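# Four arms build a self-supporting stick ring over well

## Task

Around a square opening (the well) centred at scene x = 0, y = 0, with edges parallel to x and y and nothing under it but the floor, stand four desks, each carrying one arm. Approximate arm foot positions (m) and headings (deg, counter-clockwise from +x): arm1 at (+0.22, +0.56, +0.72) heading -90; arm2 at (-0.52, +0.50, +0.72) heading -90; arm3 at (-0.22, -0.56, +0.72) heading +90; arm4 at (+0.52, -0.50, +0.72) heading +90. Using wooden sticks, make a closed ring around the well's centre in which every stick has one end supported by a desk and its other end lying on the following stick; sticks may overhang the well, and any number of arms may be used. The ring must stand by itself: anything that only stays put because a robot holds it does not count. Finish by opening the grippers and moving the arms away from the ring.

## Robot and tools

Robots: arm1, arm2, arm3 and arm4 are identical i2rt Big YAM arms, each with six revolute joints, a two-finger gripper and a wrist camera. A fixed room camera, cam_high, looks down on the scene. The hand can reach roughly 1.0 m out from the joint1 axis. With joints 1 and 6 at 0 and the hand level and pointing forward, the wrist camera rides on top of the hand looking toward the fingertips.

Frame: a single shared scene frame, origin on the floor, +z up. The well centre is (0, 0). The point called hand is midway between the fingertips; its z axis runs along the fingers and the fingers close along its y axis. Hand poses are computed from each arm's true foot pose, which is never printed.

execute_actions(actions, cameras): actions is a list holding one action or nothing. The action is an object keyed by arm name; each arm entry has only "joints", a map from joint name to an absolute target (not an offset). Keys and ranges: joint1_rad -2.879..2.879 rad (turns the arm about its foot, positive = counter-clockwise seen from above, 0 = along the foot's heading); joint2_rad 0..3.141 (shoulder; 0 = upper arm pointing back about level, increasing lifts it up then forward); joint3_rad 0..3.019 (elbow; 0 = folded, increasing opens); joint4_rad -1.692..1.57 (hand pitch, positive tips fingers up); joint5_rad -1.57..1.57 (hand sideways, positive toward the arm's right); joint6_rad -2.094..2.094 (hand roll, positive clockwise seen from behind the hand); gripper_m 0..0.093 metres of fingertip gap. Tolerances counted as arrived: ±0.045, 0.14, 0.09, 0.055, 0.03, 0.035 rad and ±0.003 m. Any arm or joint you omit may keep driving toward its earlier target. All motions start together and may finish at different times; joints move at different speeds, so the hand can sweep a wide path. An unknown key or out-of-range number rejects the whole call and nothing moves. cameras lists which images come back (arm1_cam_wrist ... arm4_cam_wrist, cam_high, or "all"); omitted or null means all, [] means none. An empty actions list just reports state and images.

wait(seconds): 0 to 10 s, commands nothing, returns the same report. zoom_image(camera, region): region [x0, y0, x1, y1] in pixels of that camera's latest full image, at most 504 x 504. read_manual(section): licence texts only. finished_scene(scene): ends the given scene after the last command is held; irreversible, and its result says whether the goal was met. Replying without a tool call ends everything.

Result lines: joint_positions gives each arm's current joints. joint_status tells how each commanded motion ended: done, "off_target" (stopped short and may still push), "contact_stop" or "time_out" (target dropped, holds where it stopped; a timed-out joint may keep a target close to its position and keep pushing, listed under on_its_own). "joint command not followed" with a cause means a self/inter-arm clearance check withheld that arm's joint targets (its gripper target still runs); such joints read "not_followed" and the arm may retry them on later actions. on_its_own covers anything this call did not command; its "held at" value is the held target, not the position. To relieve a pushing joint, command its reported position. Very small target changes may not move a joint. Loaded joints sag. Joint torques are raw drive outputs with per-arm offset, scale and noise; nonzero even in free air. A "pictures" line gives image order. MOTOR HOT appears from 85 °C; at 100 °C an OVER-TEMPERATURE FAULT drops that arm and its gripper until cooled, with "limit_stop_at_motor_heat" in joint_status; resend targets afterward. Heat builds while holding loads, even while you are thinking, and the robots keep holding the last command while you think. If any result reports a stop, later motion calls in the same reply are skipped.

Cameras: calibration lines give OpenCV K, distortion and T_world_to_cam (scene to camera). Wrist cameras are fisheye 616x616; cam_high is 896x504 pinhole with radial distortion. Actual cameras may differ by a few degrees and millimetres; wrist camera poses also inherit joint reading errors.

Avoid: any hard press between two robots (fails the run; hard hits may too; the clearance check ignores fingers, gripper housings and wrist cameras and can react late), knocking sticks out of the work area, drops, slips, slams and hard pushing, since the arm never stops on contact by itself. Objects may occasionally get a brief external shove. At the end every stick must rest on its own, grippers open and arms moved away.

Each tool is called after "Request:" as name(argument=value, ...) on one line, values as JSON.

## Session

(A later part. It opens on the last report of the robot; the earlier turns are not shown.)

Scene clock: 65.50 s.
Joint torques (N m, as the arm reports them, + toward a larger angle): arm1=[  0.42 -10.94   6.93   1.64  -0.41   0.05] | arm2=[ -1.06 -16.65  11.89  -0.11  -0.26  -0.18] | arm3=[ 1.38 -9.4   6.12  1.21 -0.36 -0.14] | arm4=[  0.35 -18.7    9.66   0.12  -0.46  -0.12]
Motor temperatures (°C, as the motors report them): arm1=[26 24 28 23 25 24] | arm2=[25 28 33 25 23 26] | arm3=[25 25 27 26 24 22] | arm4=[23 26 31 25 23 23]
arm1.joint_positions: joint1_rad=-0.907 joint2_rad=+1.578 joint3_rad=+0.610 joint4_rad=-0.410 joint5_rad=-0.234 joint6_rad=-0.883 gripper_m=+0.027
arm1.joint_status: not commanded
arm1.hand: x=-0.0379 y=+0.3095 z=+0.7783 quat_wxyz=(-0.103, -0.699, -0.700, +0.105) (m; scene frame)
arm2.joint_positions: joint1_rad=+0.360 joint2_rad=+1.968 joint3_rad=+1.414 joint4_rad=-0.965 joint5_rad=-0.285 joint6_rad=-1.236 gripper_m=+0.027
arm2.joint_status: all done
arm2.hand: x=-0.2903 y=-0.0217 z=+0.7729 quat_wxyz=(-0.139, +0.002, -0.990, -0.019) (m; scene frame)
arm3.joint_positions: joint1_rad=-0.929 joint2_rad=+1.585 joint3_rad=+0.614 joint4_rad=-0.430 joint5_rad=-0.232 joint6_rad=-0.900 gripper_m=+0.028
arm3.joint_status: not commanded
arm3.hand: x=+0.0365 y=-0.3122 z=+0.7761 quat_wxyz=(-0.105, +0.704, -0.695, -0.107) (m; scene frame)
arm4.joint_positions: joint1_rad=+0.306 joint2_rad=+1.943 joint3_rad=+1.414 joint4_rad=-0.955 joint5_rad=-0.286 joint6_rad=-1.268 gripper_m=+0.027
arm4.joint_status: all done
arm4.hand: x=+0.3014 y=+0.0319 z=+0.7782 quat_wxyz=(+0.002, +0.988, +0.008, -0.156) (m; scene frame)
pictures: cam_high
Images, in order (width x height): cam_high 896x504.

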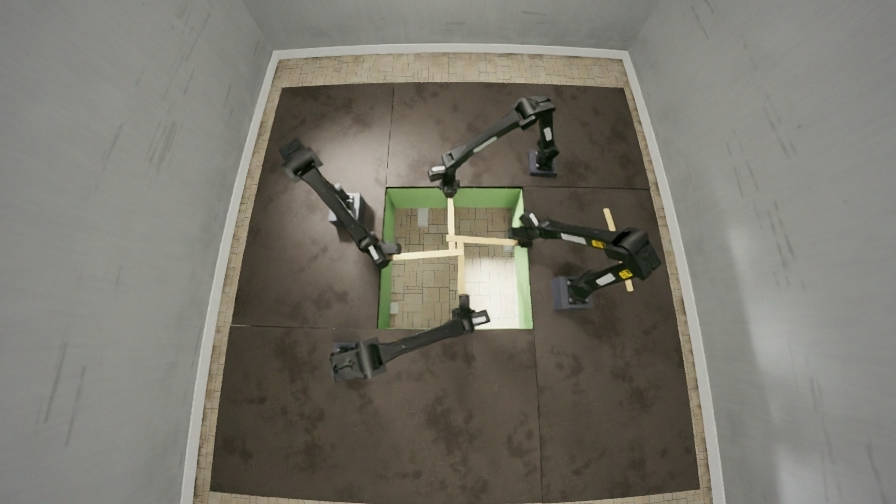

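Request:
execute_actions(actions=[{"arm2":{"joints":{"joint1_rad":0.28}},"arm1":{"joints":{"joint2_rad":1.54}}}], cameras=[])

Request:
execute_actions(actions=[{"arm2":{"joints":{"joint2_rad":1.905}},"arm3":{"joints":{"joint2_rad":1.6}}}], cameras=[])

Request:
execute_actions(actions=[{"arm2":{"joints":{"joint1_rad":0.355,"joint6_rad":-1.2}}}], cameras=["cam_high"])

Request:
zoom_image(camera="cam_high", region=[415,205,495,285])

Scene clock: 70.53 s.
Joint torques (N m, as the arm reports them, + toward a larger angle): arm1=[  0.5  -11.56   6.99   1.78  -0.4    0.05] | arm2=[ -0.57 -16.63  11.86  -0.09  -0.28  -0.17] | arm3=[ 1.39 -9.42  6.12  1.21 -0.36 -0.14] | arm4=[  0.27 -18.58   9.67   0.12  -0.45  -0.08]
Motor temperatures (°C, as the motors report them): arm1=[26 24 28 23 25 24] | arm2=[25 28 34 25 23 26] | arm3=[25 25 27 26 25 22] | arm4=[23 26 32 25 23 23]
arm1.joint_positions: joint1_rad=-0.907 joint2_rad=+1.557 joint3_rad=+0.610 joint4_rad=-0.410 joint5_rad=-0.234 joint6_rad=-0.883 gripper_m=+0.027
arm1.joint_status: all done
arm1.hand: x=-0.0407 y=+0.3072 z=+0.7855 quat_wxyz=(-0.102, -0.697, -0.700, +0.115) (m; scene frame)
arm2.joint_positions: joint1_rad=+0.273 joint2_rad=+1.968 joint3_rad=+1.414 joint4_rad=-0.965 joint5_rad=-0.285 joint6_rad=-1.237 gripper_m=+0.027
arm2.joint_status: all done
arm2.hand: x=-0.3369 y=-0.0398 z=+0.7734 quat_wxyz=(-0.140, -0.041, -0.989, -0.013) (m; scene frame)
arm3.joint_positions: joint1_rad=-0.929 joint2_rad=+1.585 joint3_rad=+0.614 joint4_rad=-0.430 joint5_rad=-0.232 joint6_rad=-0.900 gripper_m=+0.028
arm3.joint_status: not commanded
arm3.hand: x=+0.0365 y=-0.3122 z=+0.7761 quat_wxyz=(-0.105, +0.704, -0.695, -0.107) (m; scene frame)
arm4.joint_positions: joint1_rad=+0.306 joint2_rad=+1.943 joint3_rad=+1.414 joint4_rad=-0.955 joint5_rad=-0.286 joint6_rad=-1.268 gripper_m=+0.027
arm4.joint_status: not commanded
arm4.hand: x=+0.3014 y=+0.0319 z=+0.7782 quat_wxyz=(+0.002, +0.988, +0.008, -0.156) (m; scene frame)
pictures: none
No camera images: the call's "cameras" was empty. Leave "cameras" out to get every camera's image.

Scene clock: 71.27 s.
Joint torques (N m, as the arm reports them, + toward a larger angle): arm1=[  0.33 -10.6    6.82   1.78  -0.42   0.03] | arm2=[ -0.75 -15.69  12.13  -0.12  -0.28  -0.15] | arm3=[ 1.38 -8.37  6.05  1.2  -0.36 -0.14] | arm4=[  0.32 -18.56   9.72   0.13  -0.46  -0.09]
Motor temperatures (°C, as the motors report them): arm1=[26 24 28 23 25 24] | arm2=[25 28 34 25 23 26] | arm3=[25 25 27 26 25 22] | arm4=[23 26 32 25 23 23]
arm1.joint_positions: joint1_rad=-0.907 joint2_rad=+1.557 joint3_rad=+0.610 joint4_rad=-0.410 joint5_rad=-0.234 joint6_rad=-0.883 gripper_m=+0.027
arm1.joint_status: not commanded
arm1.hand: x=-0.0407 y=+0.3072 z=+0.7855 quat_wxyz=(-0.102, -0.697, -0.700, +0.115) (m; scene frame)
arm2.joint_positions: joint1_rad=+0.273 joint2_rad=+1.921 joint3_rad=+1.414 joint4_rad=-0.965 joint5_rad=-0.285 joint6_rad=-1.237 gripper_m=+0.027
arm2.joint_status: all done
arm2.hand: x=-0.3355 y=-0.0444 z=+0.7991 quat_wxyz=(-0.146, -0.038, -0.989, +0.010) (m; scene frame)
arm3.joint_positions: joint1_rad=-0.929 joint2_rad=+1.593 joint3_rad=+0.614 joint4_rad=-0.430 joint5_rad=-0.232 joint6_rad=-0.900 gripper_m=+0.028
arm3.joint_status: all done
arm3.hand: x=+0.0354 y=-0.3130 z=+0.7734 quat_wxyz=(-0.101, +0.704, -0.695, -0.108) (m; scene frame)
arm4.joint_positions: joint1_rad=+0.306 joint2_rad=+1.943 joint3_rad=+1.414 joint4_rad=-0.955 joint5_rad=-0.286 joint6_rad=-1.268 gripper_m=+0.027
arm4.joint_status: not commanded
arm4.hand: x=+0.3014 y=+0.0319 z=+0.7782 quat_wxyz=(+0.002, +0.988, +0.008, -0.156) (m; scene frame)
pictures: none
No camera images: the call's "cameras" was empty. Leave "cameras" out to get every camera's image.

Scene clock: 72.13 s.
Joint torques (N m, as the arm reports them, + toward a larger angle): arm1=[  0.55 -10.75   6.93   1.78  -0.42   0.05] | arm2=[ -1.67 -15.47  12.18  -0.06  -0.27   0.09] | arm3=[ 1.37 -8.36  6.04  1.15 -0.36 -0.17] | arm4=[  0.32 -18.84   9.62   0.08  -0.47  -0.08]
Motor temperatures (°C, as the motors report them): arm1=[26 24 28 23 25 24] | arm2=[25 29 34 25 23 26] | arm3=[25 25 27 26 25 22] | arm4=[23 27 32 25 23 23]
arm1.joint_positions: joint1_rad=-0.907 joint2_rad=+1.557 joint3_rad=+0.610 joint4_rad=-0.410 joint5_rad=-0.234 joint6_rad=-0.883 gripper_m=+0.027
arm1.joint_status: not commanded
arm1.hand: x=-0.0407 y=+0.3072 z=+0.7855 quat_wxyz=(-0.101, -0.697, -0.700, +0.115) (m; scene frame)
arm2.joint_positions: joint1_rad=+0.363 joint2_rad=+1.921 joint3_rad=+1.414 joint4_rad=-0.965 joint5_rad=-0.285 joint6_rad=-1.212 gripper_m=+0.027
arm2.joint_status: all done
arm2.hand: x=-0.2873 y=-0.0256 z=+0.7986 quat_wxyz=(-0.146, -0.006, -0.989, +0.001) (m; scene frame)
arm3.joint_positions: joint1_rad=-0.929 joint2_rad=+1.594 joint3_rad=+0.614 joint4_rad=-0.428 joint5_rad=-0.232 joint6_rad=-0.898 gripper_m=+0.028
arm3.joint_status: not commanded
arm3.hand: x=+0.0356 y=-0.3130 z=+0.7731 quat_wxyz=(-0.101, +0.703, -0.696, -0.108) (m; scene frame)
arm4.joint_positions: joint1_rad=+0.306 joint2_rad=+1.943 joint3_rad=+1.414 joint4_rad=-0.955 joint5_rad=-0.286 joint6_rad=-1.269 gripper_m=+0.027
arm4.joint_status: not commanded
arm4.hand: x=+0.3014 y=+0.0319 z=+0.7782 quat_wxyz=(+0.002, +0.988, +0.009, -0.156) (m; scene frame)
pictures: cam_high
Images, in order (width x height): cam_high 896x504.

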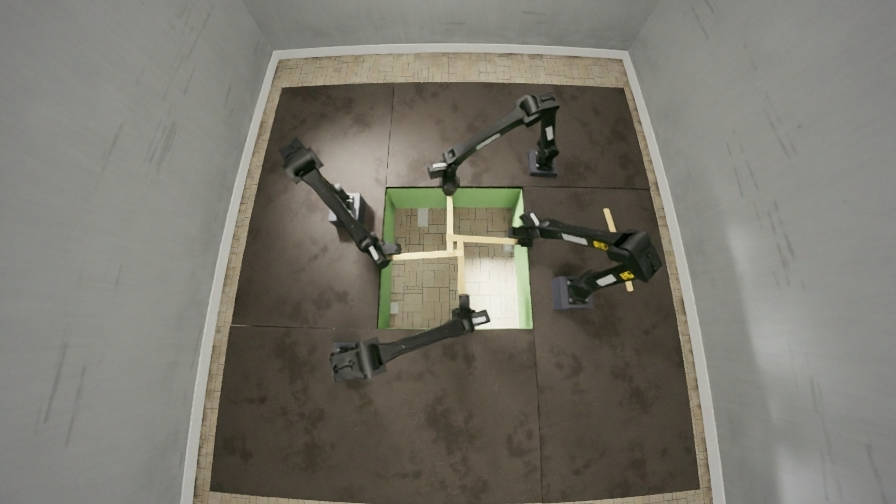

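Region (415, 205, 495, 285) of cam_high's 896x504 image, scaled by 6.300, with more detail than that image has.

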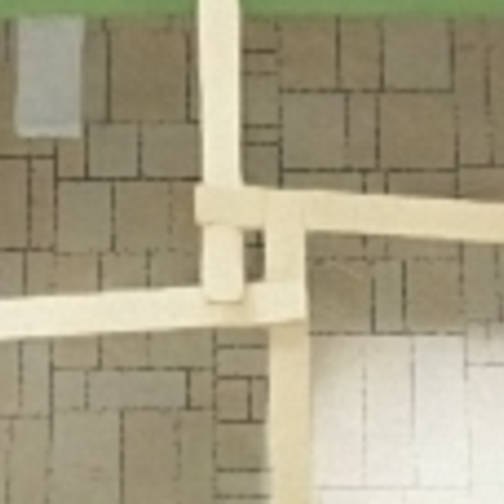

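Request:
execute_actions(actions=[{"arm1":{"joints":{"joint6_rad":-0.94}},"arm3":{"joints":{"joint6_rad":-0.97}}}], cameras=[])

Request:
execute_actions(actions=[{"arm1":{"joints":{"joint2_rad":1.64,"joint4_rad":-0.34}},"arm2":{"joints":{"joint2_rad":1.975,"joint4_rad":-0.91}},"arm3":{"joints":{"joint2_rad":1.66,"joint4_rad":-0.37}},"arm4":{"joints":{"joint2_rad":1.985,"joint4_rad":-0.91}}}], cameras=["cam_high"])

Request:
zoom_image(camera="cam_high", region=[415,205,495,285])

Scene clock: 75.43 s.
Joint torques (N m, as the arm reports them, + toward a larger angle): arm1=[  0.14 -11.     6.96   1.73  -0.39  -0.07] | arm2=[ -1.6  -15.51  12.16  -0.03  -0.26   0.09] | arm3=[ 1.4  -8.39  6.04  1.15 -0.36 -0.44] | arm4=[  0.33 -18.74   9.65   0.14  -0.45  -0.08]
Motor temperatures (°C, as the motors report them): arm1=[26 24 28 23 25 24] | arm2=[25 29 34 25 23 26] | arm3=[25 25 26 26 25 22] | arm4=[23 27 32 25 23 23]
arm1.joint_positions: joint1_rad=-0.907 joint2_rad=+1.557 joint3_rad=+0.610 joint4_rad=-0.410 joint5_rad=-0.234 joint6_rad=-0.918 gripper_m=+0.027
arm1.joint_status: all done
arm1.hand: x=-0.0407 y=+0.3072 z=+0.7855 quat_wxyz=(-0.099, -0.685, -0.712, +0.117) (m; scene frame)
arm2.joint_positions: joint1_rad=+0.362 joint2_rad=+1.921 joint3_rad=+1.414 joint4_rad=-0.965 joint5_rad=-0.285 joint6_rad=-1.210 gripper_m=+0.027
arm2.joint_status: not commanded
arm2.hand: x=-0.2875 y=-0.0257 z=+0.7986 quat_wxyz=(-0.146, -0.006, -0.989, +0.001) (m; scene frame)
arm3.joint_positions: joint1_rad=-0.929 joint2_rad=+1.594 joint3_rad=+0.614 joint4_rad=-0.428 joint5_rad=-0.232 joint6_rad=-0.935 gripper_m=+0.028
arm3.joint_status: all done
arm3.hand: x=+0.0356 y=-0.3130 z=+0.7731 quat_wxyz=(-0.103, +0.716, -0.683, -0.106) (m; scene frame)
arm4.joint_positions: joint1_rad=+0.306 joint2_rad=+1.943 joint3_rad=+1.414 joint4_rad=-0.955 joint5_rad=-0.286 joint6_rad=-1.269 gripper_m=+0.027
arm4.joint_status: not commanded
arm4.hand: x=+0.3014 y=+0.0319 z=+0.7782 quat_wxyz=(+0.002, +0.988, +0.009, -0.156) (m; scene frame)
pictures: none
No camera images: the call's "cameras" was empty. Leave "cameras" out to get every camera's image.

Scene clock: 76.27 s.
Joint torques (N m, as the arm reports them, + toward a larger angle): arm1=[ 0.2  -9.78  6.51  1.82 -0.48 -0.01] | arm2=[ -1.71 -14.36  11.77   0.78  -0.14   0.07] | arm3=[ 1.41 -9.39  5.5   1.34 -0.4  -0.28] | arm4=[  0.28 -18.53   9.57   1.    -0.68  -0.09]
Motor temperatures (°C, as the motors report them): arm1=[26 24 28 23 25 24] | arm2=[25 29 34 25 23 26] | arm3=[25 25 26 26 25 22] | arm4=[23 27 32 25 23 23]
arm1.joint_positions: joint1_rad=-0.907 joint2_rad=+1.635 joint3_rad=+0.610 joint4_rad=-0.361 joint5_rad=-0.233 joint6_rad=-0.927 gripper_m=+0.027
arm1.joint_status: all done
arm1.hand: x=-0.0390 y=+0.3090 z=+0.7616 quat_wxyz=(-0.100, -0.684, -0.715, +0.103) (m; scene frame)
arm2.joint_positions: joint1_rad=+0.362 joint2_rad=+1.976 joint3_rad=+1.415 joint4_rad=-0.923 joint5_rad=-0.287 joint6_rad=-1.209 gripper_m=+0.027
arm2.joint_status: all done
arm2.hand: x=-0.2860 y=-0.0304 z=+0.7696 quat_wxyz=(-0.145, -0.008, -0.989, -0.005) (m; scene frame)
arm3.joint_positions: joint1_rad=-0.929 joint2_rad=+1.661 joint3_rad=+0.614 joint4_rad=-0.383 joint5_rad=-0.231 joint6_rad=-0.949 gripper_m=+0.028
arm3.joint_status: all done
arm3.hand: x=+0.0345 y=-0.3139 z=+0.7529 quat_wxyz=(-0.093, +0.720, -0.679, -0.106) (m; scene frame)
arm4.joint_positions: joint1_rad=+0.306 joint2_rad=+1.970 joint3_rad=+1.414 joint4_rad=-0.923 joint5_rad=-0.281 joint6_rad=-1.269 gripper_m=+0.027
arm4.joint_status: all done
arm4.hand: x=+0.3006 y=+0.0367 z=+0.7634 quat_wxyz=(-0.001, +0.988, +0.009, -0.154) (m; scene frame)
pictures: cam_high
Images, in order (width x height): cam_high 896x504.

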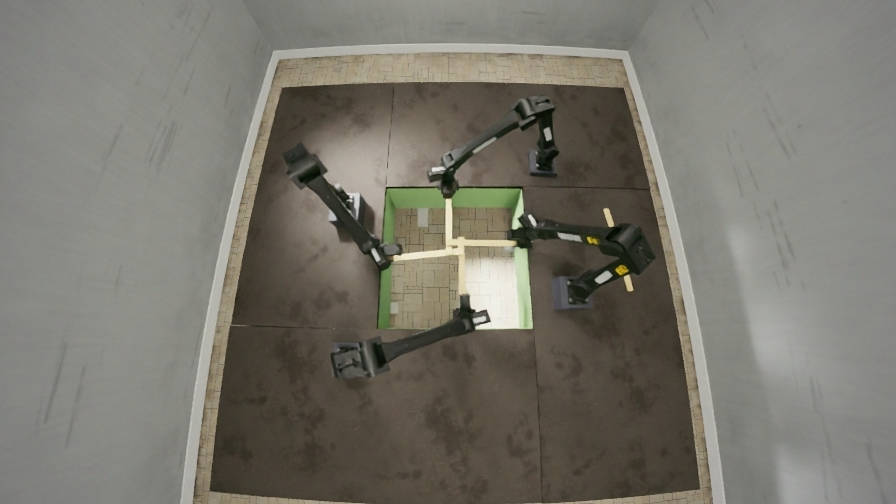

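Region (415, 205, 495, 285) of cam_high's 896x504 image, scaled by 6.300, with more detail than that image has.

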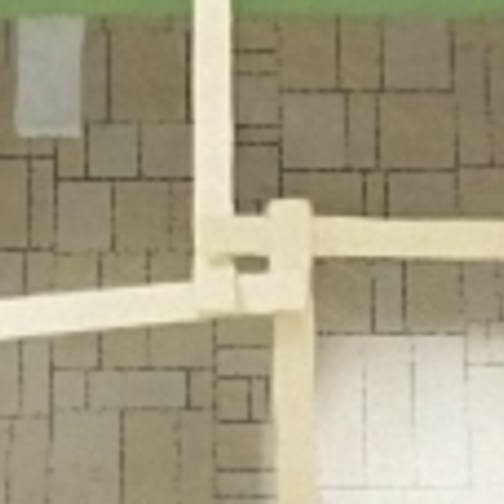

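Interlocked. Release.

Request:
execute_actions(actions=[{"arm1":{"joints":{"gripper_m":0.06}},"arm2":{"joints":{"gripper_m":0.06}},"arm3":{"joints":{"gripper_m":0.06}},"arm4":{"joints":{"gripper_m":0.06}}}], cameras=[])

Request:
execute_actions(actions=[{"arm1":{"joints":{"joint2_rad":1.2,"joint4_rad":-0.75}},"arm2":{"joints":{"joint2_rad":1.6,"joint4_rad":-1.1}},"arm3":{"joints":{"joint2_rad":1.2,"joint4_rad":-0.75}},"arm4":{"joints":{"joint2_rad":1.6,"joint4_rad":-1.1}}}], cameras=["cam_high"])

Request:
finished_scene(scene=1)

Scene clock: 79.80 s.
Joint torques (N m, as the arm reports them, + toward a larger angle): arm1=[ 0.21 -9.86  6.31  1.99 -0.44  0.07] | arm2=[ -1.51 -14.67  11.58   0.82  -0.15   0.08] | arm3=[ 1.37 -9.41  5.49  1.25 -0.38 -0.17] | arm4=[  0.1  -18.52   9.65   0.96  -0.6   -0.08]
Motor temperatures (°C, as the motors report them): arm1=[26 24 28 23 25 24] | arm2=[25 29 35 25 23 26] | arm3=[25 26 26 26 25 22] | arm4=[23 27 33 25 23 23]
arm1.joint_positions: joint1_rad=-0.907 joint2_rad=+1.635 joint3_rad=+0.610 joint4_rad=-0.361 joint5_rad=-0.234 joint6_rad=-0.932 gripper_m=+0.060
arm1.joint_status: all done
arm1.hand: x=-0.0389 y=+0.3090 z=+0.7616 quat_wxyz=(-0.100, -0.682, -0.717, +0.103) (m; scene frame)
arm2.joint_positions: joint1_rad=+0.362 joint2_rad=+1.976 joint3_rad=+1.415 joint4_rad=-0.923 joint5_rad=-0.287 joint6_rad=-1.209 gripper_m=+0.060
arm2.joint_status: all done
arm2.hand: x=-0.2860 y=-0.0304 z=+0.7696 quat_wxyz=(-0.145, -0.008, -0.989, -0.005) (m; scene frame)
arm3.joint_positions: joint1_rad=-0.929 joint2_rad=+1.661 joint3_rad=+0.614 joint4_rad=-0.381 joint5_rad=-0.232 joint6_rad=-0.958 gripper_m=+0.060
arm3.joint_status: all done
arm3.hand: x=+0.0349 y=-0.3135 z=+0.7530 quat_wxyz=(-0.095, +0.723, -0.676, -0.106) (m; scene frame)
arm4.joint_positions: joint1_rad=+0.306 joint2_rad=+1.970 joint3_rad=+1.414 joint4_rad=-0.923 joint5_rad=-0.282 joint6_rad=-1.269 gripper_m=+0.060
arm4.joint_status: all done
arm4.hand: x=+0.3003 y=+0.0366 z=+0.7635 quat_wxyz=(-0.001, +0.988, +0.009, -0.155) (m; scene frame)
pictures: none
No camera images: the call's "cameras" was empty. Leave "cameras" out to get every camera's image.

Scene clock: 81.23 s.
Joint torques (N m, as the arm reports them, + toward a larger angle): arm1=[ 1.18 -7.31  9.23  0.11 -0.41  0.04] | arm2=[ -1.64 -12.1   12.15   0.38  -0.14   0.09] | arm3=[ 1.4  -5.14  8.74  0.64 -0.36 -0.16] | arm4=[  0.14 -14.61   9.69   0.45  -0.51  -0.07]
Motor temperatures (°C, as the motors report them): arm1=[26 24 28 23 25 24] | arm2=[25 29 35 25 23 26] | arm3=[25 26 27 26 25 22] | arm4=[23 27 33 25 23 23]
arm1.joint_positions: joint1_rad=-0.907 joint2_rad=+1.200 joint3_rad=+0.610 joint4_rad=-0.732 joint5_rad=-0.234 joint6_rad=-0.933 gripper_m=+0.060
arm1.joint_status: all done
arm1.hand: x=-0.0138 y=+0.3276 z=+0.8829 quat_wxyz=(-0.096, -0.677, -0.717, +0.134) (m; scene frame)
arm2.joint_positions: joint1_rad=+0.362 joint2_rad=+1.605 joint3_rad=+1.430 joint4_rad=-1.090 joint5_rad=-0.287 joint6_rad=-1.209 gripper_m=+0.060
arm2.joint_status: all done
arm2.hand: x=-0.2933 y=-0.0036 z=+0.9714 quat_wxyz=(-0.180, +0.008, -0.979, +0.097) (m; scene frame)
arm3.joint_positions: joint1_rad=-0.929 joint2_rad=+1.195 joint3_rad=+0.614 joint4_rad=-0.743 joint5_rad=-0.232 joint6_rad=-0.958 gripper_m=+0.060
arm3.joint_status: all done
arm3.hand: x=+0.0144 y=-0.3306 z=+0.8849 quat_wxyz=(-0.146, +0.723, -0.668, -0.098) (m; scene frame)
arm4.joint_positions: joint1_rad=+0.306 joint2_rad=+1.589 joint3_rad=+1.433 joint4_rad=-1.091 joint5_rad=-0.284 joint6_rad=-1.269 gripper_m=+0.060
arm4.joint_status: all done
arm4.hand: x=+0.3116 y=+0.0100 z=+0.9720 quat_wxyz=(-0.110, +0.976, +0.024, -0.189) (m; scene frame)
pictures: cam_high
Images, in order (width x height): cam_high 896x504.

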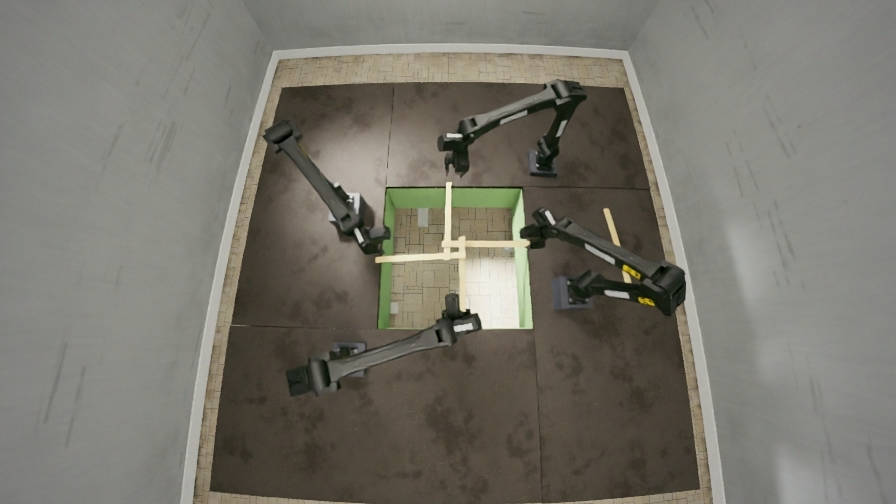

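The scene is finished: the task was done.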